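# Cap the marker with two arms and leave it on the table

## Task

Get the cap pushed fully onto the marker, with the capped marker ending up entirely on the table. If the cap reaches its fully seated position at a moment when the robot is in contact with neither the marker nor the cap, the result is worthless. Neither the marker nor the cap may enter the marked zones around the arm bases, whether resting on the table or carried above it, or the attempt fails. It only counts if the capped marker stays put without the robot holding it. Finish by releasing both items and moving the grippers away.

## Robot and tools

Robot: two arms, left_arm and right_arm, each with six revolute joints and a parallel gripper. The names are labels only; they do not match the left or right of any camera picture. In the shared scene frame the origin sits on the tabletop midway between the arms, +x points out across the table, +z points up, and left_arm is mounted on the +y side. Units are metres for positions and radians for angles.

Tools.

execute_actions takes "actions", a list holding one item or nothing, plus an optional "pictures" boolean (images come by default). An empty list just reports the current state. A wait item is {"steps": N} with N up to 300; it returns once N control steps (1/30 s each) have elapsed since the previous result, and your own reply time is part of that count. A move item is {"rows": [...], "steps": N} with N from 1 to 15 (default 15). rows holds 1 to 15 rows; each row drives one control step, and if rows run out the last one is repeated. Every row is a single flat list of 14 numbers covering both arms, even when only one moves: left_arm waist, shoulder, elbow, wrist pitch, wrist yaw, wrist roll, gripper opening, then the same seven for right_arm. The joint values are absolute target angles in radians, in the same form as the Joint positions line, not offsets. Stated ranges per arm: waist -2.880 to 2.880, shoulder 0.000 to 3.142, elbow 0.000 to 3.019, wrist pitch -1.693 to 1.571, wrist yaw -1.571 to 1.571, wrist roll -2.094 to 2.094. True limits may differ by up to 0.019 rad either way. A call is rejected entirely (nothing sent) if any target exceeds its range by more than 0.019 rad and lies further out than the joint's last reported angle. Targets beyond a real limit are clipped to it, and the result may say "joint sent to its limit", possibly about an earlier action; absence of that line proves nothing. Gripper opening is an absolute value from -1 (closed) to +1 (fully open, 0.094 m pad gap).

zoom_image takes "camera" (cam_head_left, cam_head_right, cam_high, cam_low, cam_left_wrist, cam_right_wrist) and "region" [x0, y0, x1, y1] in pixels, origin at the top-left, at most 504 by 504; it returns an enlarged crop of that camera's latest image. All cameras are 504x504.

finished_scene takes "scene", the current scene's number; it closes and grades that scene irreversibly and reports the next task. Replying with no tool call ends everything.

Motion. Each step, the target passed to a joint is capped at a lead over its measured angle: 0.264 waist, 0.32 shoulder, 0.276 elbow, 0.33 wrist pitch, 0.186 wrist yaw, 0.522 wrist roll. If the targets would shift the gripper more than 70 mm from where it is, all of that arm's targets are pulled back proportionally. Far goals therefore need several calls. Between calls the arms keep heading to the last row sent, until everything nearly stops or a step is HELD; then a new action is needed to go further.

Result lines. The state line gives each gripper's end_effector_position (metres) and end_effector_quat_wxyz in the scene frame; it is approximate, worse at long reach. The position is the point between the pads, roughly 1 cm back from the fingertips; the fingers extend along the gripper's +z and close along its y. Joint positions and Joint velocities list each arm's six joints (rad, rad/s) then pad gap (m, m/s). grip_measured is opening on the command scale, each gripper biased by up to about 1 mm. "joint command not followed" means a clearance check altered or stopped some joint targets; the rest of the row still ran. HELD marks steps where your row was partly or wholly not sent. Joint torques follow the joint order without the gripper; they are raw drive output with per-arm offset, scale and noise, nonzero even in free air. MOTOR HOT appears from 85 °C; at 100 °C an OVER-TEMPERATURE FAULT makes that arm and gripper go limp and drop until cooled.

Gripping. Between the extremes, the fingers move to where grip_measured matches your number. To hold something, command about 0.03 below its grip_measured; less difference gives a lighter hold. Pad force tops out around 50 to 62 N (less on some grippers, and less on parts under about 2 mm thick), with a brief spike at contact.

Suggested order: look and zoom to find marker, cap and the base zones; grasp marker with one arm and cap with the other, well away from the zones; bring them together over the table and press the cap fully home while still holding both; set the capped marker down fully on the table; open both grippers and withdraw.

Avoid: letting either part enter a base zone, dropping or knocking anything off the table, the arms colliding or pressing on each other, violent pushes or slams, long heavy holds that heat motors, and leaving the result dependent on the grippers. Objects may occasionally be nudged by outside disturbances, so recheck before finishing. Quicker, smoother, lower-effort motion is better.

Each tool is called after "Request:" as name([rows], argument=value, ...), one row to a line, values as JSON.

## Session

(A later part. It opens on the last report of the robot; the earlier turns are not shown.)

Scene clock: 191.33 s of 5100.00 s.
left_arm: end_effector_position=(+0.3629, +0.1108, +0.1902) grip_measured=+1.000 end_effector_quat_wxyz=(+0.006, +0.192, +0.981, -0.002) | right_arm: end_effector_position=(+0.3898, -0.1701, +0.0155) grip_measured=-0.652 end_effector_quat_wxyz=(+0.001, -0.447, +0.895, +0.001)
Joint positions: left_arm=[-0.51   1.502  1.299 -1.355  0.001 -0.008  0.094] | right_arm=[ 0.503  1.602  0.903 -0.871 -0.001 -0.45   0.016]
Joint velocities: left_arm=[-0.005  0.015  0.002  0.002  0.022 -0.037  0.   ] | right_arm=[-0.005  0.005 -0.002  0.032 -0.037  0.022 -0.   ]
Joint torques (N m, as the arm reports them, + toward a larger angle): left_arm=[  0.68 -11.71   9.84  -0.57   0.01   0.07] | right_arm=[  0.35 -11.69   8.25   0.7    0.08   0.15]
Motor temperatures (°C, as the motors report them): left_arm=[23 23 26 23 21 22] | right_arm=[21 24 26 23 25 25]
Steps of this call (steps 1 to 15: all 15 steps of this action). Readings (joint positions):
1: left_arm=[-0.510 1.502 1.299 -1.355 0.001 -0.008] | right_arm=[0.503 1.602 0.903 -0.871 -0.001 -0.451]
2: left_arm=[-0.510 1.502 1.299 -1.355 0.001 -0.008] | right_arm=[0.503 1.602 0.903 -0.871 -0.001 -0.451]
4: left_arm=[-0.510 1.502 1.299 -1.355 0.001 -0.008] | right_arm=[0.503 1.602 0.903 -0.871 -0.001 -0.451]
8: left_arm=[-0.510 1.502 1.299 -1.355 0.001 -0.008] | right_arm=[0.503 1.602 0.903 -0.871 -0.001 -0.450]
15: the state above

Request:
execute_actions([
  {"rows":[[-0.51,1.5,1.3,-1.37,0,0,1,0.495,1.6,0.905,-0.87,0,-0.44,-0.69],[-0.51,1.5,1.3,-1.37,0,0,1,0.495,1.585,0.91,-0.89,0,-0.44,-0.69],[-0.51,1.5,1.3,-1.37,0,0,1,0.495,1.57,0.92,-0.91,0,-0.44,-0.69],[-0.51,1.5,1.3,-1.37,0,0,1,0.495,1.555,0.93,-0.94,0,-0.44,-0.69],[-0.51,1.5,1.31,-1.35,0,0,1,0.495,1.54,0.94,-0.96,0,-0.44,-0.69],[-0.51,1.52,1.32,-1.33,0.01,0.03,1,0.495,1.525,0.95,-0.99,0,-0.44,-0.69],[-0.51,1.54,1.33,-1.3,0.03,0.06,1,0.48,1.51,0.96,-1.01,0,-0.4,-0.69],[-0.51,1.56,1.345,-1.27,0.045,0.09,1,0.46,1.495,0.965,-1.03,0,-0.33,-0.69],[-0.51,1.58,1.36,-1.24,0.06,0.12,1,0.43,1.495,0.965,-1.03,0,-0.25,-0.69],[-0.51,1.6,1.37,-1.21,0.075,0.15,1,0.4,1.495,0.965,-1.03,0,-0.15,-0.69],[-0.51,1.62,1.38,-1.18,0.09,0.18,1,0.37,1.495,0.965,-1.03,0,-0.05,-0.69],[-0.51,1.64,1.39,-1.15,0.105,0.21,1,0.34,1.495,0.965,-1.03,0,0.05,-0.69],[-0.51,1.66,1.4,-1.12,0.12,0.24,1,0.31,1.495,0.965,-1.03,0,0.15,-0.69],[-0.51,1.68,1.41,-1.09,0.135,0.27,1,0.28,1.495,0.965,-1.03,0,0.25,-0.69],[-0.51,1.7,1.42,-1.06,0.15,0.3,1,0.25,1.495,0.965,-1.03,0,0.35,-0.69]]},
], pictures=false)

Request:
execute_actions([
  {"rows":[[-0.515,1.725,1.435,-1.03,0.165,0.33,1,0.22,1.495,0.965,-1.03,0,0.45,-0.69],[-0.52,1.75,1.45,-1.0,0.18,0.36,1,0.19,1.495,0.965,-1.03,0,0.55,-0.69],[-0.52,1.775,1.46,-0.97,0.195,0.39,1,0.16,1.495,0.965,-1.03,0,0.65,-0.69],[-0.525,1.8,1.475,-0.94,0.21,0.42,1,0.13,1.495,0.965,-1.03,0,0.75,-0.69],[-0.525,1.825,1.49,-0.91,0.225,0.45,1,0.11,1.495,0.965,-1.03,0,0.85,-0.69],[-0.53,1.85,1.5,-0.88,0.24,0.48,1,0.1,1.495,0.965,-1.03,0,0.95,-0.69],[-0.53,1.875,1.515,-0.85,0.255,0.51,1,0.1,1.495,0.965,-1.03,0,1.05,-0.69],[-0.535,1.9,1.53,-0.82,0.27,0.54,1,0.1,1.495,0.965,-1.03,0,1.15,-0.69],[-0.535,1.925,1.54,-0.79,0.285,0.58,1,0.1,1.495,0.965,-1.03,0,1.2,-0.69],[-0.535,1.945,1.55,-0.765,0.3,0.61,1,0.1,1.495,0.965,-1.03,0,1.25,-0.69],[-0.535,1.96,1.56,-0.745,0.307,0.63,1,0.1,1.495,0.965,-1.03,0,1.29,-0.69]]},
], pictures=false)

Request:
execute_actions([
  {"steps":20},
])

Scene clock: 235.03 s of 5100.00 s.
left_arm: end_effector_position=(+0.4260, +0.0594, +0.1478) grip_measured=+1.000 end_effector_quat_wxyz=(+0.061, +0.286, +0.953, -0.075) | right_arm: end_effector_position=(+0.4077, -0.2408, +0.0648) grip_measured=-0.652 end_effector_quat_wxyz=(-0.001, -0.146, +0.989, +0.001)
Joint positions: left_arm=[-0.51   1.653  1.354 -1.135  0.136  0.18   0.094] | right_arm=[ 0.317  1.496  0.937 -1.014 -0.002 -0.004  0.016]
Joint velocities: left_arm=[0.005 0.757 0.286 0.886 0.33  0.711 0.   ] | right_arm=[-1.079  0.005  0.085 -0.007  0.007  2.396 -0.002]
Joint torques (N m, as the arm reports them, + toward a larger angle): left_arm=[ -0.03 -14.03  14.36   0.63   0.2    0.07] | right_arm=[  0.77 -12.59  11.39  -0.73   0.14   0.08]
Motor temperatures (°C, as the motors report them): left_arm=[23 23 26 23 21 22] | right_arm=[21 24 26 23 25 25]
Steps of this call (steps 1 to 15: the robot went on to your last target; steps 16 to 90: nothing new was sent; then 40.20 s passed at rest; steps 91 to 105: all 15 steps of this action). Readings (joint positions):
91: left_arm=[-0.510 1.502 1.299 -1.355 0.001 -0.008] | right_arm=[0.503 1.602 0.903 -0.871 -0.001 -0.450]
92: left_arm=[-0.510 1.502 1.299 -1.355 0.001 -0.008] | right_arm=[0.503 1.602 0.903 -0.872 -0.001 -0.450]
94: left_arm=[-0.510 1.502 1.299 -1.355 0.001 -0.008] | right_arm=[0.503 1.598 0.903 -0.889 -0.001 -0.450]
98: left_arm=[-0.510 1.511 1.299 -1.330 0.031 0.021] | right_arm=[0.498 1.560 0.906 -0.976 -0.001 -0.426]
105: the state above

Scene clock: 235.53 s of 5100.00 s.
left_arm: end_effector_position=(+0.5344, -0.0246, +0.0518) grip_measured=+1.000 end_effector_quat_wxyz=(+0.174, +0.480, +0.849, -0.135) | right_arm: end_effector_position=(+0.4237, -0.3260, +0.0654) grip_measured=-0.652 end_effector_quat_wxyz=(+0.000, +0.520, +0.854, -0.001)
Joint positions: left_arm=[-0.522  1.98   1.507 -0.768  0.303  0.572  0.094] | right_arm=[ 0.093  1.496  0.939 -1.014  0.002  1.158  0.016]
Joint velocities: left_arm=[-0.044  0.151 -0.002 -0.002 -0.007  0.3    0.   ] | right_arm=[ 0.063 -0.015  0.002 -0.002 -0.007  0.813  0.001]
Joint torques (N m, as the arm reports them, + toward a larger angle): left_arm=[ -1.37 -21.47  14.37   1.56   0.44   0.09] | right_arm=[  0.95 -12.73  11.67  -0.41   0.08   0.16]
Motor temperatures (°C, as the motors report them): left_arm=[23 23 26 23 21 22] | right_arm=[21 24 26 23 25 25]
Steps of this call (steps 1 to 15: all 15 steps of this action). Readings (joint positions):
1: left_arm=[-0.510 1.679 1.364 -1.105 0.151 0.207] | right_arm=[0.280 1.496 0.939 -1.014 -0.002 0.082]
2: left_arm=[-0.510 1.705 1.375 -1.075 0.166 0.235] | right_arm=[0.244 1.496 0.939 -1.014 -0.002 0.170]
4: left_arm=[-0.510 1.757 1.397 -1.016 0.196 0.292] | right_arm=[0.177 1.496 0.939 -1.014 -0.001 0.354]
8: left_arm=[-0.512 1.858 1.451 -0.897 0.255 0.408] | right_arm=[0.088 1.496 0.939 -1.014 0.002 0.738]
15: the state above

Scene clock: 236.20 s of 5100.00 s.
left_arm: end_effector_position=(+0.5348, -0.0255, +0.0516) grip_measured=+1.000 end_effector_quat_wxyz=(+0.178, +0.501, +0.837, -0.131) | right_arm: end_effector_position=(+0.4236, -0.3253, +0.0654) grip_measured=-0.652 end_effector_quat_wxyz=(+0.000, +0.569, +0.822, -0.001)
Joint positions: left_arm=[-0.523  1.981  1.508 -0.766  0.304  0.62   0.094] | right_arm=[ 0.094  1.496  0.939 -1.014  0.002  1.278  0.016]
Joint velocities: left_arm=[-0.015 -0.015 -0.007  0.022  0.095 -0.037  0.   ] | right_arm=[ 0.005 -0.005  0.007 -0.007  0.051  0.022  0.001]
Joint torques (N m, as the arm reports them, + toward a larger angle): left_arm=[ -1.33 -20.9   14.29   1.44   0.41   0.08] | right_arm=[  2.   -12.78  11.67  -0.61   0.13   0.15]
Motor temperatures (°C, as the motors report them): left_arm=[23 23 26 23 21 22] | right_arm=[21 24 26 23 25 25]
Steps of this call (steps 1 to 20: the robot went on to your last target). Readings (joint positions):
1: left_arm=[-0.523 1.984 1.507 -0.768 0.303 0.582] | right_arm=[0.094 1.496 0.939 -1.014 0.002 1.183]
2: left_arm=[-0.523 1.985 1.507 -0.768 0.303 0.590] | right_arm=[0.094 1.496 0.939 -1.014 0.002 1.202]
4: left_arm=[-0.523 1.984 1.508 -0.767 0.304 0.601] | right_arm=[0.094 1.496 0.939 -1.014 0.002 1.230]
8: left_arm=[-0.523 1.981 1.508 -0.766 0.304 0.613] | right_arm=[0.094 1.496 0.939 -1.014 0.002 1.259]
20: the state above

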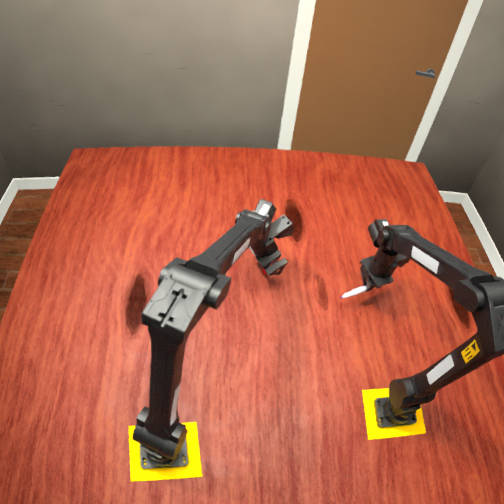

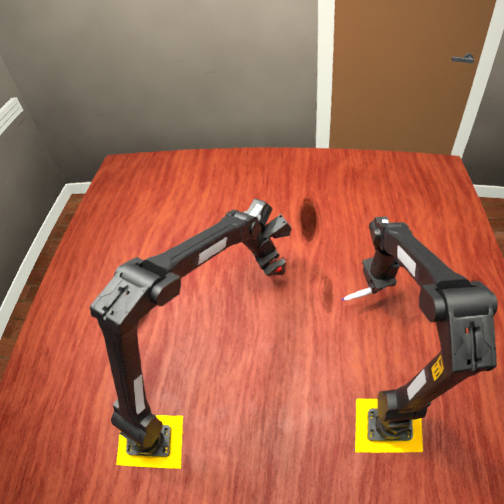

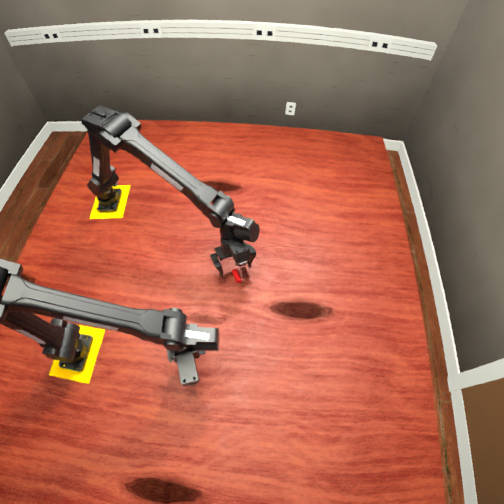

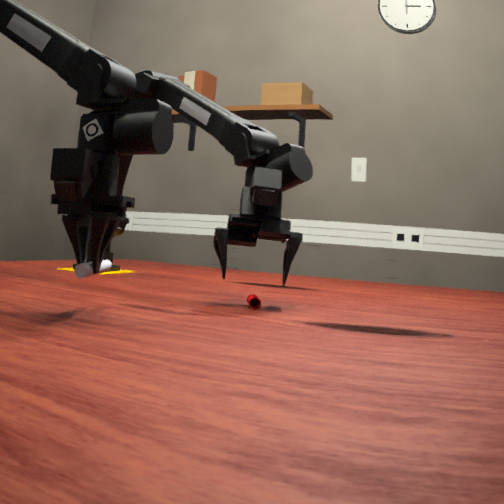

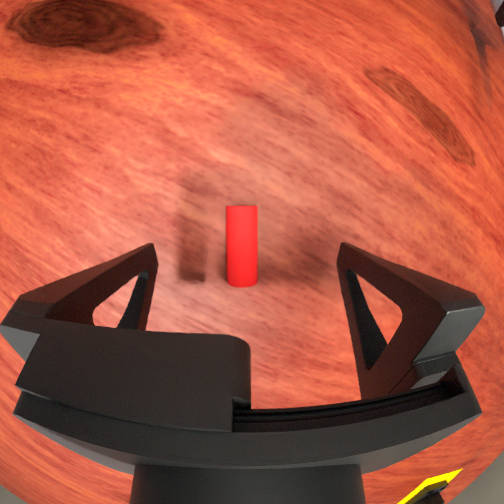

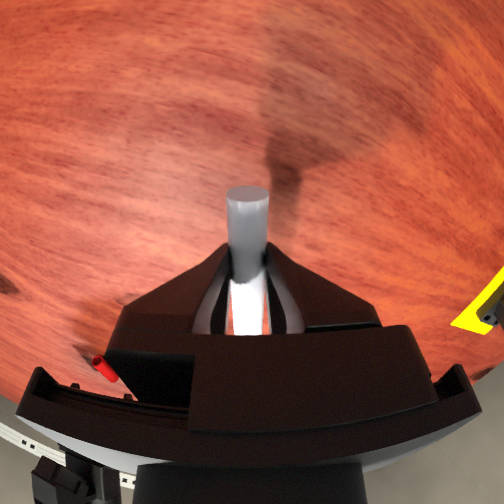

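Request:
execute_actions([
  {"rows":[[-0.51,1.97,1.51,-0.73,0.312,0.63,0.8,0.1,1.495,0.965,-1.03,0,1.29,-0.69],[-0.503,1.97,1.5,-0.71,0.312,0.63,0.6,0.1,1.495,0.965,-1.03,0,1.29,-0.69],[-0.503,1.97,1.49,-0.69,0.312,0.63,0.4,0.1,1.495,0.965,-1.03,0,1.29,-0.69],[-0.503,1.97,1.48,-0.67,0.312,0.63,0.2,0.1,1.495,0.965,-1.03,0,1.29,-0.69],[-0.503,1.97,1.47,-0.65,0.312,0.63,0,0.1,1.495,0.965,-1.03,0,1.29,-0.69],[-0.503,1.97,1.46,-0.63,0.312,0.63,0,0.1,1.495,0.965,-1.03,0,1.29,-0.69],[-0.503,1.97,1.45,-0.615,0.312,0.63,0,0.1,1.495,0.965,-1.03,0,1.29,-0.69],[-0.503,1.97,1.44,-0.6,0.312,0.63,0,0.1,1.495,0.965,-1.03,0,1.29,-0.69],[-0.503,1.97,1.43,-0.59,0.312,0.63,0,0.1,1.495,0.965,-1.03,0,1.29,-0.69],[-0.503,1.97,1.42,-0.58,0.312,0.63,0,0.1,1.495,0.965,-1.03,0,1.29,-0.69],[-0.503,1.97,1.412,-0.575,0.312,0.63,0,0.1,1.495,0.965,-1.03,0,1.29,-0.69]]},
], pictures=false)

Request:
execute_actions([
  {"steps":12},
])

Request:
zoom_image(camera="cam_low", region=[190,240,320,330])

Scene clock: 254.07 s of 5100.00 s.
left_arm: end_effector_position=(+0.5314, -0.0207, +0.0239) grip_measured=+0.003 end_effector_quat_wxyz=(+0.209, +0.500, +0.830, -0.129) | right_arm: end_effector_position=(+0.4236, -0.3253, +0.0654) grip_measured=-0.652 end_effector_quat_wxyz=(+0.000, +0.570, +0.822, -0.001)
Joint positions: left_arm=[-0.517  1.981  1.407 -0.602  0.31   0.621  0.047] | right_arm=[ 0.094  1.496  0.939 -1.014  0.002  1.279  0.016]
Joint velocities: left_arm=[-0.015 -0.005 -0.027  0.002 -0.081 -0.066  0.   ] | right_arm=[ 0.015 -0.005 -0.017  0.007 -0.037 -0.022  0.   ]
Joint torques (N m, as the arm reports them, + toward a larger angle): left_arm=[  0.98 -19.51   9.65   1.72   0.4    0.08] | right_arm=[  0.82 -12.78  11.45  -0.37   0.07   0.2 ]
Motor temperatures (°C, as the motors report them): left_arm=[23 24 28 23 21 22] | right_arm=[21 24 27 23 25 25]
Steps of this call (steps 1 to 15: the robot went on to your last target; steps 16 to 90: nothing new was sent; then 14.37 s passed at rest; steps 91 to 105: all 15 steps of this action). Readings (joint positions):
91: left_arm=[-0.523 1.981 1.508 -0.763 0.307 0.621] | right_arm=[0.094 1.496 0.939 -1.014 0.002 1.279]
92: left_arm=[-0.523 1.981 1.507 -0.754 0.308 0.621] | right_arm=[0.094 1.496 0.939 -1.014 0.002 1.279]
94: left_arm=[-0.522 1.981 1.498 -0.723 0.310 0.621] | right_arm=[0.094 1.496 0.939 -1.014 0.002 1.279]
98: left_arm=[-0.519 1.981 1.461 -0.650 0.310 0.621] | right_arm=[0.094 1.496 0.939 -1.014 0.002 1.279]
105: the state above

Scene clock: 254.47 s of 5100.00 s.
left_arm: end_effector_position=(+0.5326, -0.0211, +0.0244) grip_measured=+0.003 end_effector_quat_wxyz=(+0.212, +0.500, +0.830, -0.129) | right_arm: end_effector_position=(+0.4236, -0.3253, +0.0654) grip_measured=-0.652 end_effector_quat_wxyz=(+0.000, +0.570, +0.822, -0.001)
Joint positions: left_arm=[-0.517  1.981  1.407 -0.597  0.31   0.621  0.047] | right_arm=[ 0.094  1.496  0.939 -1.014  0.002  1.279  0.016]
Joint velocities: left_arm=[-0.015 -0.005  0.002  0.002 -0.022 -0.081 -0.001] | right_arm=[-0.005 -0.005  0.007 -0.007 -0.007  0.007 -0.001]
Joint torques (N m, as the arm reports them, + toward a larger angle): left_arm=[  1.   -19.3    9.52   1.58   0.4    0.08] | right_arm=[  1.15 -13.18  11.64  -0.61   0.04   0.14]
Motor temperatures (°C, as the motors report them): left_arm=[23 24 28 23 21 22] | right_arm=[21 24 27 23 25 25]
Steps of this call (steps 1 to 12: the robot went on to your last target). Readings (joint positions):
1: left_arm=[-0.517 1.981 1.407 -0.602 0.310 0.621] | right_arm=[0.094 1.496 0.939 -1.014 0.002 1.279]
2: left_arm=[-0.517 1.981 1.407 -0.600 0.310 0.621] | right_arm=[0.094 1.496 0.939 -1.014 0.002 1.279]
4: left_arm=[-0.517 1.981 1.407 -0.597 0.310 0.621] | right_arm=[0.094 1.496 0.939 -1.014 0.002 1.279]
8: left_arm=[-0.517 1.981 1.407 -0.597 0.310 0.621] | right_arm=[0.094 1.496 0.939 -1.014 0.002 1.279]
12: the state above

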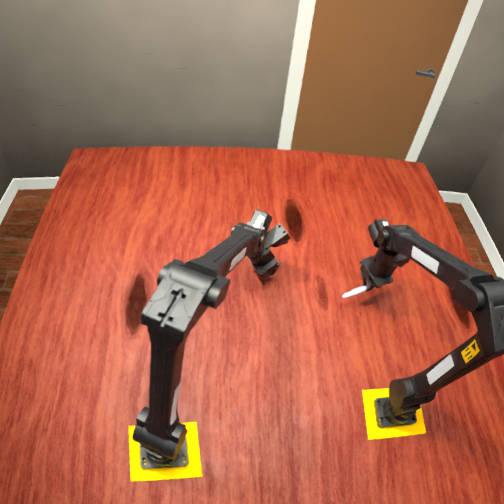

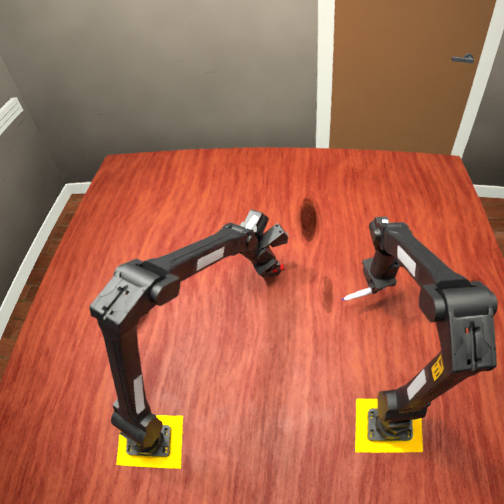

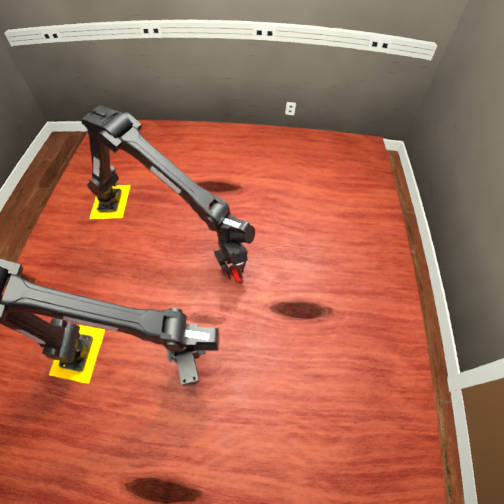

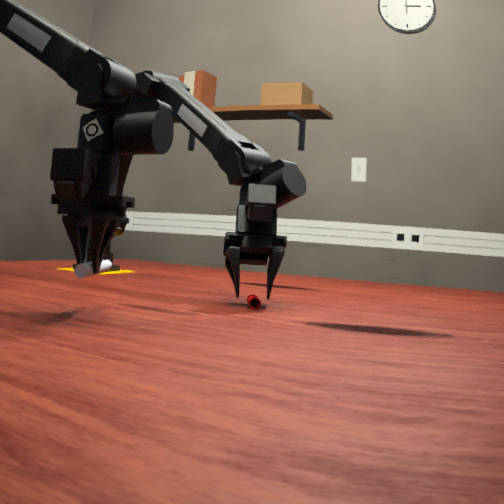

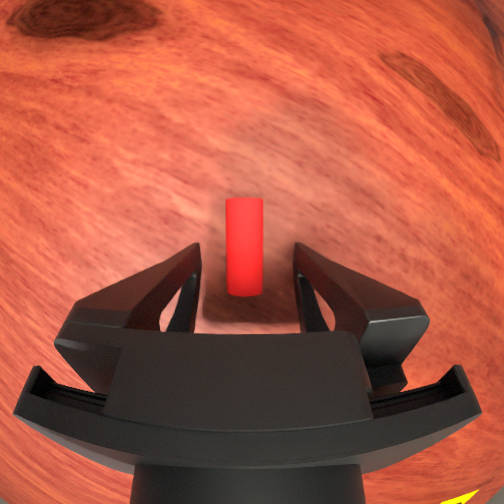

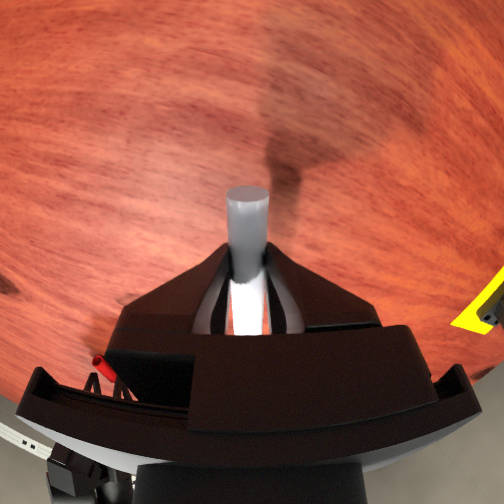

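Region (190, 240, 320, 330) of cam_low's 504x504 image, scaled by 3.877, with more detail than that image has; it fills the top 349 rows of this view, and the rest is white.

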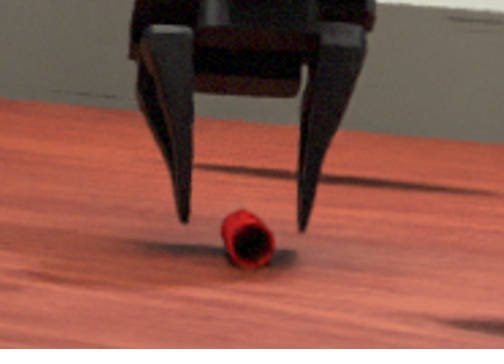

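Request:
execute_actions([
  {"rows":[[-0.497,1.985,1.412,-0.565,0.312,0.63,-0.1,0.1,1.495,0.965,-1.03,0,1.29,-0.69],[-0.497,2.0,1.412,-0.556,0.312,0.63,-0.2,0.1,1.495,0.965,-1.03,0,1.29,-0.69]]},
])

Request:
zoom_image(camera="cam_low", region=[190,240,320,330])

Scene clock: 262.27 s of 5100.00 s.
left_arm: end_effector_position=(+0.5363, -0.0187, +0.0156) grip_measured=-0.197 end_effector_quat_wxyz=(+0.213, +0.498, +0.831, -0.128) | right_arm: end_effector_position=(+0.4236, -0.3253, +0.0654) grip_measured=-0.652 end_effector_quat_wxyz=(+0.000, +0.570, +0.822, -0.001)
Joint positions: left_arm=[-0.511  1.998  1.407 -0.578  0.31   0.621  0.038] | right_arm=[ 0.094  1.496  0.939 -1.014  0.002  1.28   0.016]
Joint velocities: left_arm=[ 0.005 -0.015 -0.002  0.007  0.081  0.022 -0.   ] | right_arm=[-0.005 -0.005 -0.007 -0.007 -0.022 -0.051 -0.001]
Joint torques (N m, as the arm reports them, + toward a larger angle): left_arm=[  0.96 -18.39   9.43   1.63   0.4    0.08] | right_arm=[  1.06 -12.39  11.44  -0.57   0.06   0.14]
Motor temperatures (°C, as the motors report them): left_arm=[23 24 27 23 21 22] | right_arm=[21 24 27 23 25 25]
Steps of this call (steps 1 to 15: the robot went on to your last target; steps 16 to 90: nothing new was sent; then 4.30 s passed at rest; steps 91 to 105: all 15 steps of this action). Readings (joint positions):
91: left_arm=[-0.517 1.981 1.407 -0.595 0.310 0.621] | right_arm=[0.094 1.496 0.939 -1.014 0.002 1.279]
92: left_arm=[-0.517 1.982 1.407 -0.591 0.310 0.621] | right_arm=[0.094 1.496 0.939 -1.014 0.002 1.279]
94: left_arm=[-0.515 1.985 1.407 -0.581 0.310 0.621] | right_arm=[0.094 1.496 0.939 -1.014 0.002 1.279]
98: left_arm=[-0.512 1.994 1.407 -0.578 0.310 0.621] | right_arm=[0.094 1.496 0.939 -1.014 0.002 1.280]
105: the state above

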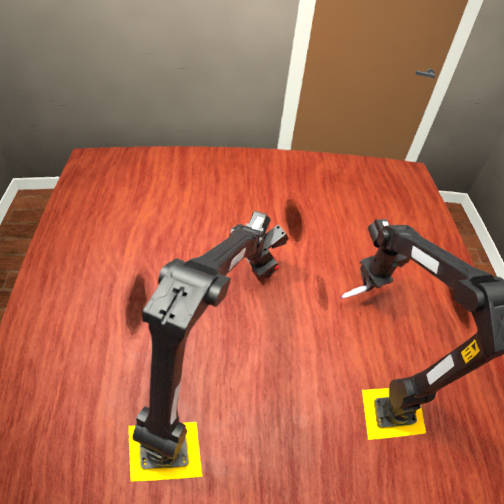

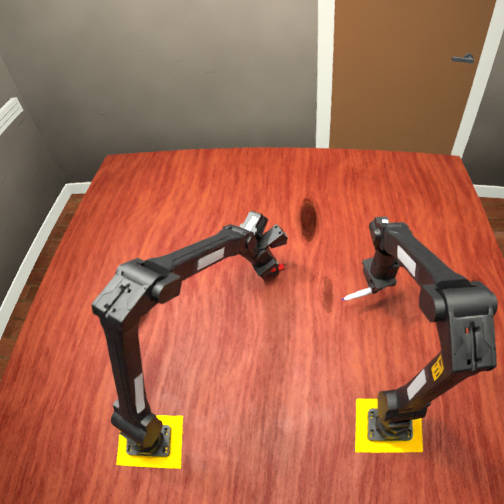

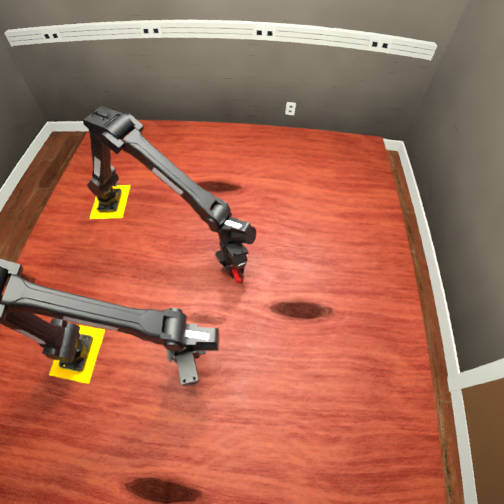

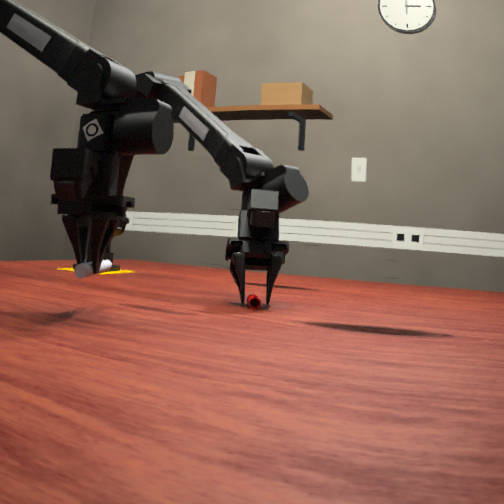

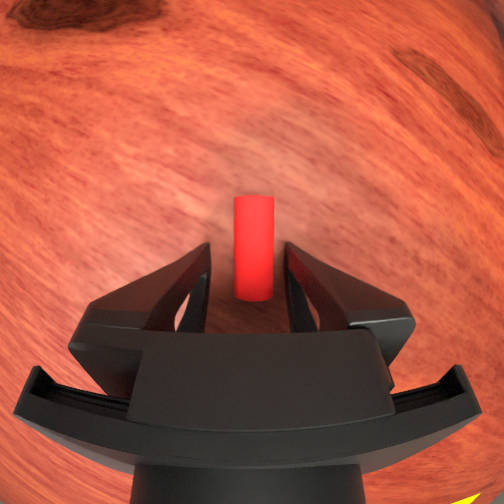

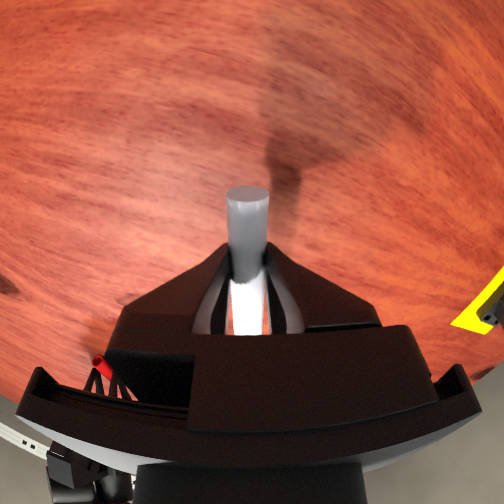

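Region (190, 240, 320, 330) of cam_low's 504x504 image, scaled by 3.877, with more detail than that image has; it fills the top 349 rows of this view, and the rest is white.

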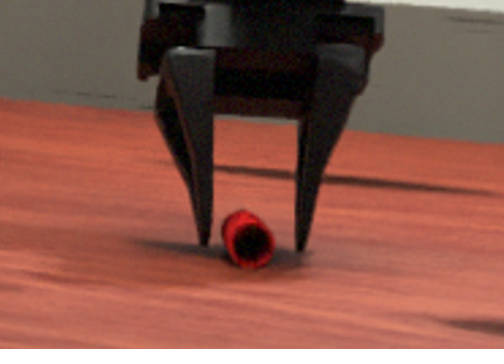

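Request:
execute_actions([
  {"rows":[[-0.505,2.0,1.403,-0.556,0.312,0.63,-0.25,0.1,1.495,0.965,-1.03,0,1.29,-0.69],[-0.505,2.0,1.403,-0.556,0.312,0.63,-0.3,0.1,1.495,0.965,-1.03,0,1.29,-0.69],[-0.505,2.0,1.403,-0.556,0.312,0.63,-0.35,0.1,1.495,0.965,-1.03,0,1.29,-0.69],[-0.505,2.0,1.403,-0.556,0.312,0.63,-0.4,0.1,1.495,0.965,-1.03,0,1.29,-0.69],[-0.505,2.0,1.403,-0.556,0.312,0.63,-0.45,0.1,1.495,0.965,-1.03,0,1.29,-0.69],[-0.505,2.0,1.403,-0.556,0.312,0.63,-0.49,0.1,1.495,0.965,-1.03,0,1.29,-0.69],[-0.505,2.0,1.403,-0.556,0.312,0.63,-0.53,0.1,1.495,0.965,-1.03,0,1.29,-0.69],[-0.505,2.0,1.403,-0.556,0.312,0.63,-0.56,0.1,1.495,0.965,-1.03,0,1.29,-0.69],[-0.505,2.0,1.403,-0.556,0.312,0.63,-0.59,0.1,1.495,0.965,-1.03,0,1.29,-0.69],[-0.505,2.0,1.403,-0.556,0.312,0.63,-0.62,0.1,1.495,0.965,-1.03,0,1.29,-0.69],[-0.505,2.0,1.403,-0.556,0.312,0.63,-0.65,0.1,1.495,0.965,-1.03,0,1.29,-0.69],[-0.505,2.0,1.403,-0.556,0.312,0.63,-0.67,0.1,1.495,0.965,-1.03,0,1.29,-0.69]]},
], pictures=false)

Scene clock: 277.73 s of 5100.00 s.
left_arm: end_effector_position=(+0.5363, -0.0187, +0.0156) grip_measured=-0.618 end_effector_quat_wxyz=(+0.213, +0.498, +0.831, -0.128) | right_arm: end_effector_position=(+0.4236, -0.3253, +0.0654) grip_measured=-0.652 end_effector_quat_wxyz=(+0.000, +0.570, +0.822, -0.001)
Joint positions: left_arm=[-0.511  1.998  1.407 -0.578  0.31   0.621  0.018] | right_arm=[ 0.094  1.496  0.939 -1.014  0.002  1.28   0.016]
Joint velocities: left_arm=[ 0.005  0.005  0.017 -0.007 -0.022 -0.007 -0.001] | right_arm=[ 0.015  0.005 -0.012 -0.012 -0.007  0.051 -0.001]
Joint torques (N m, as the arm reports them, + toward a larger angle): left_arm=[  0.34 -18.41   8.59   1.64   0.4    0.08] | right_arm=[  1.   -12.57  11.7   -0.42   0.09   0.16]
Motor temperatures (°C, as the motors report them): left_arm=[23 24 27 23 21 22] | right_arm=[21 24 28 23 25 25]
Steps of this call (steps 1 to 15: the robot went on to your last target; steps 16 to 90: nothing new was sent; then 11.97 s passed at rest; steps 91 to 105: all 15 steps of this action). Readings (joint positions):
91: left_arm=[-0.511 1.998 1.407 -0.578 0.310 0.621] | right_arm=[0.094 1.496 0.939 -1.014 0.002 1.280]
92: left_arm=[-0.511 1.998 1.407 -0.578 0.310 0.621] | right_arm=[0.094 1.496 0.939 -1.014 0.002 1.280]
94: left_arm=[-0.511 1.998 1.407 -0.578 0.310 0.621] | right_arm=[0.094 1.496 0.939 -1.014 0.002 1.280]
98: left_arm=[-0.511 1.998 1.407 -0.578 0.310 0.621] | right_arm=[0.094 1.496 0.939 -1.014 0.002 1.280]
105: the state above

Request:
execute_actions([
  {"rows":[[-0.51,1.98,1.403,-0.57,0.31,0.62,-0.655,0.1,1.495,0.965,-1.03,0,1.29,-0.69],[-0.51,1.96,1.403,-0.57,0.31,0.62,-0.655,0.1,1.495,0.965,-1.03,0,1.29,-0.69],[-0.51,1.94,1.403,-0.57,0.31,0.62,-0.655,0.1,1.495,0.965,-1.03,0,1.29,-0.69],[-0.51,1.92,1.403,-0.57,0.31,0.62,-0.655,0.1,1.495,0.965,-1.03,0,1.29,-0.69],[-0.51,1.9,1.403,-0.57,0.31,0.62,-0.655,0.1,1.495,0.965,-1.03,0,1.29,-0.69],[-0.52,1.88,1.39,-0.57,0.31,0.61,-0.655,0.1,1.495,0.965,-1.03,0,1.29,-0.69],[-0.53,1.86,1.37,-0.565,0.3,0.6,-0.655,0.1,1.495,0.965,-1.03,0,1.29,-0.69],[-0.545,1.84,1.345,-0.56,0.295,0.58,-0.655,0.1,1.495,0.965,-1.03,0,1.29,-0.69],[-0.56,1.82,1.32,-0.55,0.29,0.565,-0.655,0.1,1.495,0.965,-1.03,0,1.29,-0.69],[-0.58,1.8,1.295,-0.545,0.28,0.55,-0.655,0.1,1.495,0.965,-1.03,0,1.29,-0.69],[-0.6,1.78,1.27,-0.54,0.27,0.53,-0.655,0.1,1.495,0.965,-1.03,0,1.29,-0.69],[-0.62,1.76,1.245,-0.53,0.265,0.515,-0.655,0.1,1.495,0.965,-1.03,0,1.29,-0.69],[-0.64,1.74,1.22,-0.52,0.255,0.5,-0.655,0.1,1.495,0.965,-1.03,0,1.29,-0.69],[-0.66,1.72,1.195,-0.515,0.25,0.48,-0.655,0.1,1.495,0.965,-1.03,0,1.29,-0.69],[-0.68,1.7,1.17,-0.51,0.24,0.465,-0.655,0.1,1.495,0.965,-1.03,0,1.29,-0.69]]},
], pictures=false)

Request:
execute_actions([
  {"rows":[[-0.7,1.685,1.145,-0.5,0.235,0.45,-0.655,0.11,1.495,0.965,-1.03,0,1.3,-0.69],[-0.72,1.67,1.12,-0.495,0.225,0.43,-0.655,0.13,1.495,0.965,-1.03,0,1.31,-0.69],[-0.74,1.655,1.095,-0.49,0.22,0.415,-0.655,0.15,1.495,0.965,-1.03,0,1.32,-0.69],[-0.76,1.64,1.07,-0.48,0.21,0.4,-0.655,0.17,1.495,0.965,-1.03,0,1.33,-0.69],[-0.775,1.625,1.045,-0.47,0.205,0.38,-0.655,0.19,1.495,0.965,-1.03,0,1.34,-0.69],[-0.79,1.615,1.02,-0.46,0.195,0.365,-0.655,0.21,1.495,0.965,-1.03,0,1.35,-0.69],[-0.8,1.605,1.0,-0.455,0.19,0.35,-0.655,0.23,1.495,0.965,-1.03,0,1.36,-0.69],[-0.81,1.595,0.98,-0.45,0.185,0.34,-0.655,0.25,1.495,0.965,-1.03,0,1.37,-0.69],[-0.818,1.59,0.965,-0.445,0.18,0.33,-0.655,0.27,1.495,0.965,-1.03,0,1.38,-0.69],[-0.823,1.585,0.955,-0.44,0.18,0.33,-0.655,0.29,1.495,0.965,-1.03,0,1.39,-0.69],[-0.823,1.585,0.955,-0.44,0.18,0.33,-0.655,0.31,1.495,0.965,-1.03,0,1.4,-0.69],[-0.823,1.585,0.955,-0.44,0.18,0.33,-0.655,0.33,1.495,0.965,-1.03,0,1.4,-0.69]]},
], pictures=false)

Request:
execute_actions([
  {"steps":20},
])

Scene clock: 321.80 s of 5100.00 s.
left_arm: end_effector_position=(+0.4677, -0.0386, +0.0962) grip_measured=-0.618 end_effector_quat_wxyz=(+0.256, +0.496, +0.822, -0.113) | right_arm: end_effector_position=(+0.4236, -0.3253, +0.0654) grip_measured=-0.652 end_effector_quat_wxyz=(+0.000, +0.570, +0.822, -0.001)
Joint positions: left_arm=[-0.603  1.733  1.219 -0.54   0.247  0.532  0.018] | right_arm=[ 0.094  1.496  0.939 -1.014  0.002  1.28   0.016]
Joint velocities: left_arm=[-0.767 -0.698 -0.667  0.198 -0.198 -0.505  0.001] | right_arm=[-0.005  0.005 -0.007 -0.002  0.007 -0.051 -0.001]
Joint torques (N m, as the arm reports them, + toward a larger angle): left_arm=[ -2.77 -14.16   8.65   1.53   0.22  -0.15] | right_arm=[  0.97 -11.99  11.56  -0.37   0.05   0.14]
Motor temperatures (°C, as the motors report them): left_arm=[23 24 26 23 21 22] | right_arm=[21 24 28 23 25 25]
Steps of this call (steps 1 to 15: the robot went on to your last target; steps 16 to 90: nothing new was sent; then 40.57 s passed at rest; steps 91 to 105: all 15 steps of this action). Readings (joint positions):
91: left_arm=[-0.511 1.998 1.407 -0.578 0.310 0.621] | right_arm=[0.094 1.496 0.939 -1.014 0.002 1.280]
92: left_arm=[-0.511 1.997 1.407 -0.578 0.310 0.621] | right_arm=[0.094 1.496 0.939 -1.014 0.002 1.280]
94: left_arm=[-0.511 1.988 1.402 -0.578 0.310 0.621] | right_arm=[0.094 1.496 0.939 -1.014 0.002 1.280]
98: left_arm=[-0.513 1.928 1.372 -0.578 0.300 0.613] | right_arm=[0.094 1.496 0.939 -1.014 0.002 1.280]
105: the state above

Scene clock: 322.30 s of 5100.00 s.
left_arm: end_effector_position=(+0.3199, -0.0747, +0.0520) grip_measured=-0.618 end_effector_quat_wxyz=(+0.198, +0.511, +0.827, -0.126) | right_arm: end_effector_position=(+0.4060, -0.2328, +0.0654) grip_measured=-0.652 end_effector_quat_wxyz=(-0.000, +0.506, +0.862, -0.000)
Joint positions: left_arm=[-0.828  1.605  0.944 -0.47   0.182  0.355  0.018] | right_arm=[ 0.339  1.496  0.939 -1.014 -0.     1.373  0.016]
Joint velocities: left_arm=[ 0.005 -0.005 -0.002  0.095 -0.007 -0.227  0.   ] | right_arm=[ 0.19  -0.005  0.012 -0.012 -0.037  0.095 -0.   ]
Joint torques (N m, as the arm reports them, + toward a larger angle): left_arm=[  0.27 -13.92   9.77   1.84   0.11  -0.15] | right_arm=[ -0.51 -12.56  11.45  -0.53   0.18   0.17]
Motor temperatures (°C, as the motors report them): left_arm=[23 24 26 23 21 22] | right_arm=[21 24 28 23 25 25]
Steps of this call (steps 1 to 15: all 15 steps of this action). Readings (joint positions):
1: left_arm=[-0.630 1.711 1.196 -0.533 0.241 0.518] | right_arm=[0.095 1.496 0.939 -1.014 0.002 1.281]
2: left_arm=[-0.659 1.691 1.172 -0.525 0.234 0.503] | right_arm=[0.098 1.496 0.939 -1.014 0.002 1.284]
4: left_arm=[-0.716 1.659 1.122 -0.512 0.220 0.472] | right_arm=[0.115 1.496 0.939 -1.014 0.002 1.295]
8: left_arm=[-0.804 1.618 1.019 -0.483 0.195 0.411] | right_arm=[0.199 1.496 0.939 -1.014 0.002 1.325]
15: the state above

Scene clock: 322.97 s of 5100.00 s.
left_arm: end_effector_position=(+0.3213, -0.0759, +0.0542) grip_measured=-0.618 end_effector_quat_wxyz=(+0.202, +0.504, +0.830, -0.128) | right_arm: end_effector_position=(+0.4063, -0.2335, +0.0654) grip_measured=-0.652 end_effector_quat_wxyz=(-0.000, +0.514, +0.858, -0.000)
Joint positions: left_arm=[-0.828  1.602  0.944 -0.463  0.182  0.339  0.018] | right_arm=[ 0.337  1.496  0.939 -1.014 -0.     1.389  0.016]
Joint velocities: left_arm=[ 0.005 -0.015  0.007 -0.017 -0.022 -0.022 -0.   ] | right_arm=[-0.015  0.015 -0.002 -0.002  0.066 -0.022 -0.   ]
Joint torques (N m, as the arm reports them, + toward a larger angle): left_arm=[  0.16 -13.64   9.78   1.74   0.12  -0.14] | right_arm=[  0.98 -12.47  11.65  -0.55   0.08   0.14]
Motor temperatures (°C, as the motors report them): left_arm=[23 24 26 23 21 22] | right_arm=[21 24 28 23 25 25]
Steps of this call (steps 1 to 20: the robot went on to your last target). Readings (joint positions):
1: left_arm=[-0.828 1.605 0.944 -0.466 0.182 0.351] | right_arm=[0.343 1.496 0.939 -1.014 -0.000 1.376]
2: left_arm=[-0.828 1.604 0.944 -0.464 0.182 0.349] | right_arm=[0.343 1.496 0.939 -1.014 -0.000 1.379]
4: left_arm=[-0.828 1.603 0.944 -0.463 0.182 0.346] | right_arm=[0.340 1.496 0.939 -1.014 -0.000 1.383]
8: left_arm=[-0.828 1.602 0.944 -0.463 0.182 0.342] | right_arm=[0.337 1.496 0.939 -1.014 -0.000 1.386]
20: the state above

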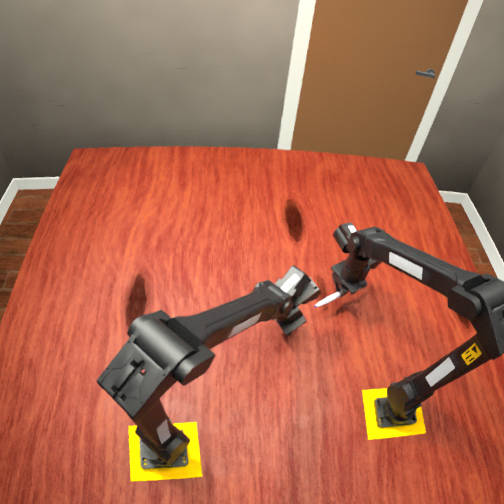

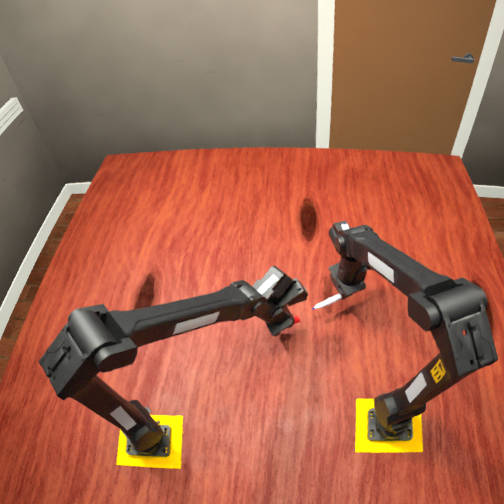

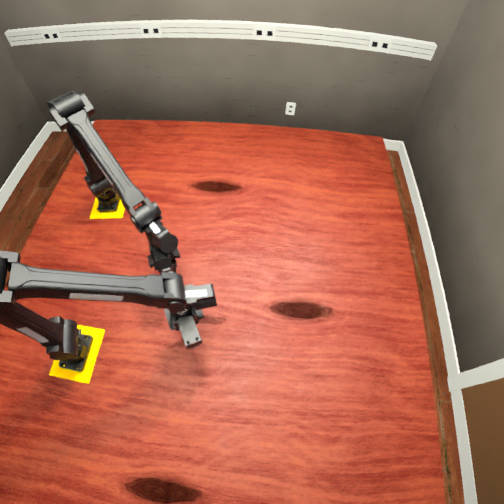

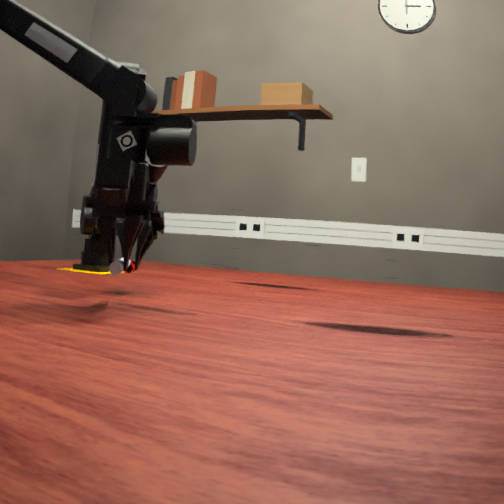

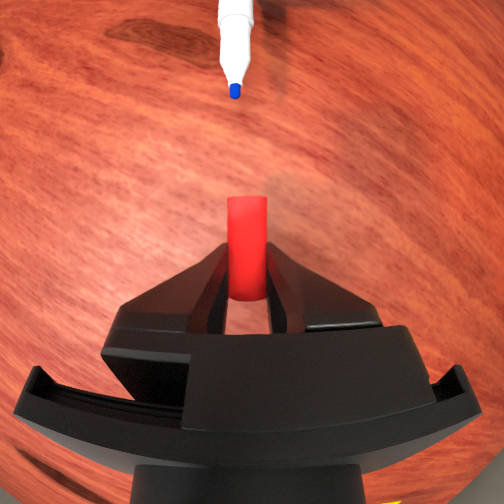

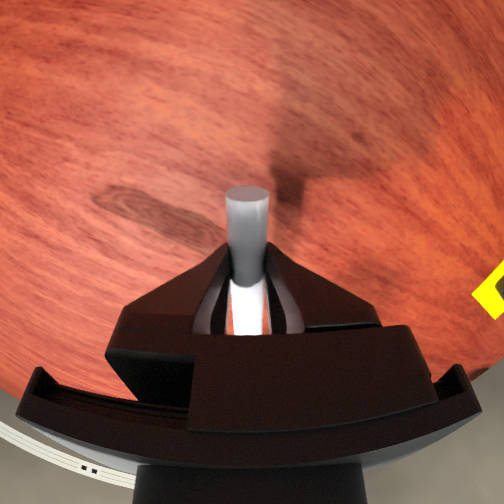

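Request:
execute_actions([
  {"rows":[[-0.81,1.575,0.955,-0.44,0.18,0.33,-0.655,0.345,1.495,0.965,-1.03,0,1.41,-0.69],[-0.8,1.57,0.955,-0.44,0.18,0.33,-0.655,0.355,1.495,0.965,-1.03,0,1.42,-0.69],[-0.795,1.563,0.955,-0.44,0.18,0.33,-0.655,0.365,1.495,0.965,-1.03,0,1.43,-0.69],[-0.795,1.563,0.955,-0.44,0.18,0.33,-0.655,0.375,1.495,0.965,-1.03,0,1.44,-0.69],[-0.795,1.563,0.955,-0.44,0.18,0.33,-0.655,0.385,1.495,0.965,-1.03,0,1.45,-0.69],[-0.795,1.563,0.955,-0.44,0.18,0.33,-0.655,0.395,1.495,0.965,-1.03,0,1.46,-0.69],[-0.795,1.563,0.955,-0.44,0.18,0.33,-0.655,0.405,1.495,0.965,-1.03,0,1.47,-0.69],[-0.795,1.563,0.955,-0.44,0.18,0.33,-0.655,0.415,1.495,0.965,-1.03,0,1.47,-0.69]]},
], pictures=false)

Request:
execute_actions([
  {"steps":12},
])

Request:
zoom_image(camera="cam_head_right", region=[260,270,360,340])

Scene clock: 337.20 s of 5100.00 s.
left_arm: end_effector_position=(+0.3303, -0.0692, +0.0676) grip_measured=-0.618 end_effector_quat_wxyz=(+0.216, +0.495, +0.832, -0.128) | right_arm: end_effector_position=(+0.3955, -0.2039, +0.0654) grip_measured=-0.652 end_effector_quat_wxyz=(-0.000, +0.507, +0.862, -0.000)
Joint positions: left_arm=[-0.806  1.575  0.944 -0.463  0.182  0.339  0.018] | right_arm=[ 0.418  1.496  0.939 -1.014 -0.     1.454  0.016]
Joint velocities: left_arm=[ 0.005 -0.005  0.017 -0.002  0.037 -0.037 -0.001] | right_arm=[ 0.015 -0.015 -0.007  0.002 -0.022  0.095 -0.001]
Joint torques (N m, as the arm reports them, + toward a larger angle): left_arm=[  0.7  -12.6    9.95   1.77   0.11  -0.13] | right_arm=[  0.29 -12.89  11.6   -0.55   0.19   0.17]
Motor temperatures (°C, as the motors report them): left_arm=[23 24 26 23 21 22] | right_arm=[21 25 28 23 25 25]
Steps of this call (steps 1 to 15: the robot went on to your last target; steps 16 to 90: nothing new was sent; then 10.73 s passed at rest; steps 91 to 105: all 15 steps of this action). Readings (joint positions):
91: left_arm=[-0.828 1.601 0.944 -0.463 0.182 0.339] | right_arm=[0.337 1.496 0.939 -1.014 -0.000 1.391]
92: left_arm=[-0.827 1.600 0.944 -0.463 0.182 0.339] | right_arm=[0.337 1.496 0.939 -1.014 -0.000 1.394]
94: left_arm=[-0.822 1.594 0.944 -0.463 0.182 0.339] | right_arm=[0.345 1.496 0.939 -1.014 -0.000 1.405]
98: left_arm=[-0.808 1.579 0.944 -0.463 0.182 0.339] | right_arm=[0.384 1.496 0.939 -1.014 -0.000 1.433]
105: the state above

Scene clock: 337.60 s of 5100.00 s.
left_arm: end_effector_position=(+0.3303, -0.0692, +0.0676) grip_measured=-0.618 end_effector_quat_wxyz=(+0.216, +0.495, +0.832, -0.128) | right_arm: end_effector_position=(+0.3955, -0.2039, +0.0654) grip_measured=-0.652 end_effector_quat_wxyz=(-0.000, +0.509, +0.861, -0.000)
Joint positions: left_arm=[-0.806  1.575  0.944 -0.463  0.182  0.339  0.018] | right_arm=[ 0.418  1.496  0.939 -1.014 -0.     1.459  0.016]
Joint velocities: left_arm=[-0.005  0.005  0.017 -0.007 -0.037  0.022 -0.001] | right_arm=[ 0.005  0.005 -0.012 -0.012 -0.066 -0.022 -0.001]
Joint torques (N m, as the arm reports them, + toward a larger angle): left_arm=[  0.77 -12.84   9.96   1.79   0.11  -0.13] | right_arm=[  0.92 -12.32  11.47  -0.25   0.15   0.2 ]
Motor temperatures (°C, as the motors report them): left_arm=[23 24 26 23 21 22] | right_arm=[21 25 28 23 25 25]
Steps of this call (steps 1 to 12: the robot went on to your last target). Readings (joint positions):
1: left_arm=[-0.806 1.575 0.944 -0.463 0.182 0.339] | right_arm=[0.418 1.496 0.939 -1.014 -0.000 1.455]
2: left_arm=[-0.806 1.575 0.944 -0.463 0.182 0.339] | right_arm=[0.418 1.496 0.939 -1.014 -0.000 1.456]
4: left_arm=[-0.806 1.575 0.944 -0.463 0.182 0.339] | right_arm=[0.418 1.496 0.939 -1.014 -0.000 1.457]
8: left_arm=[-0.806 1.575 0.944 -0.463 0.182 0.339] | right_arm=[0.418 1.496 0.939 -1.014 -0.000 1.458]
12: the state above

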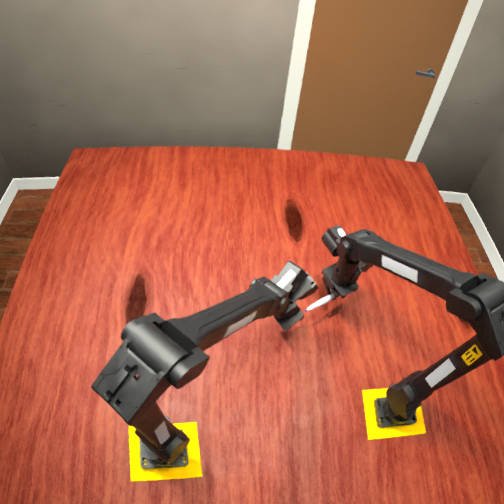

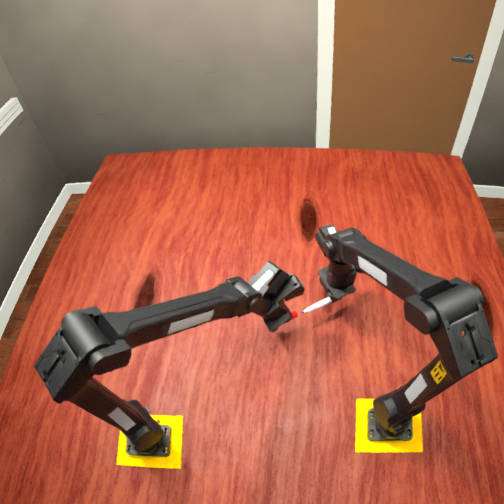

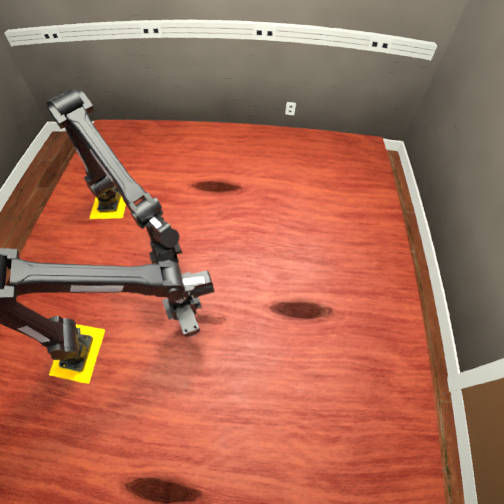

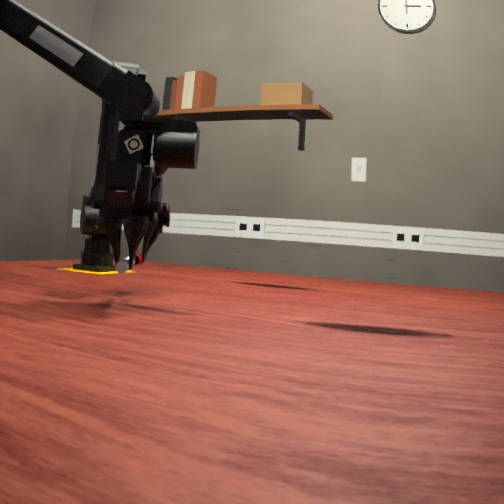

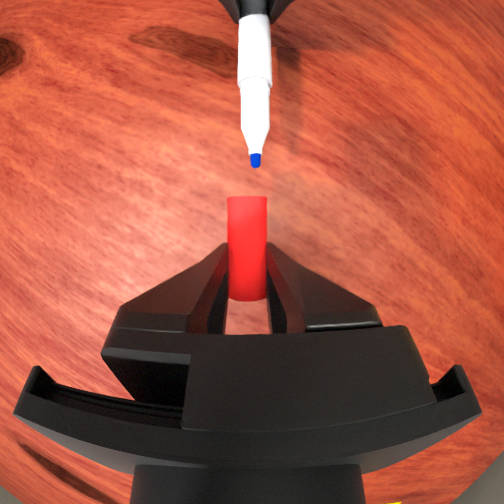

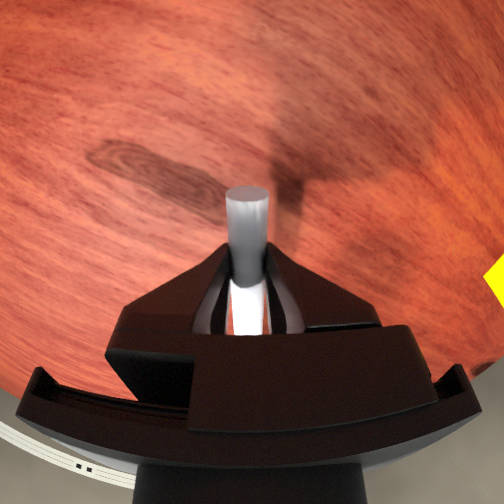

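Region (260, 270, 360, 340) of cam_head_right's 504x504 image, scaled by 5.040, with more detail than that image has; it fills the top 353 rows of this view, and the rest is white.

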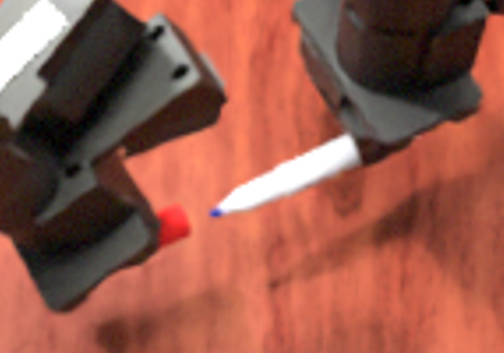

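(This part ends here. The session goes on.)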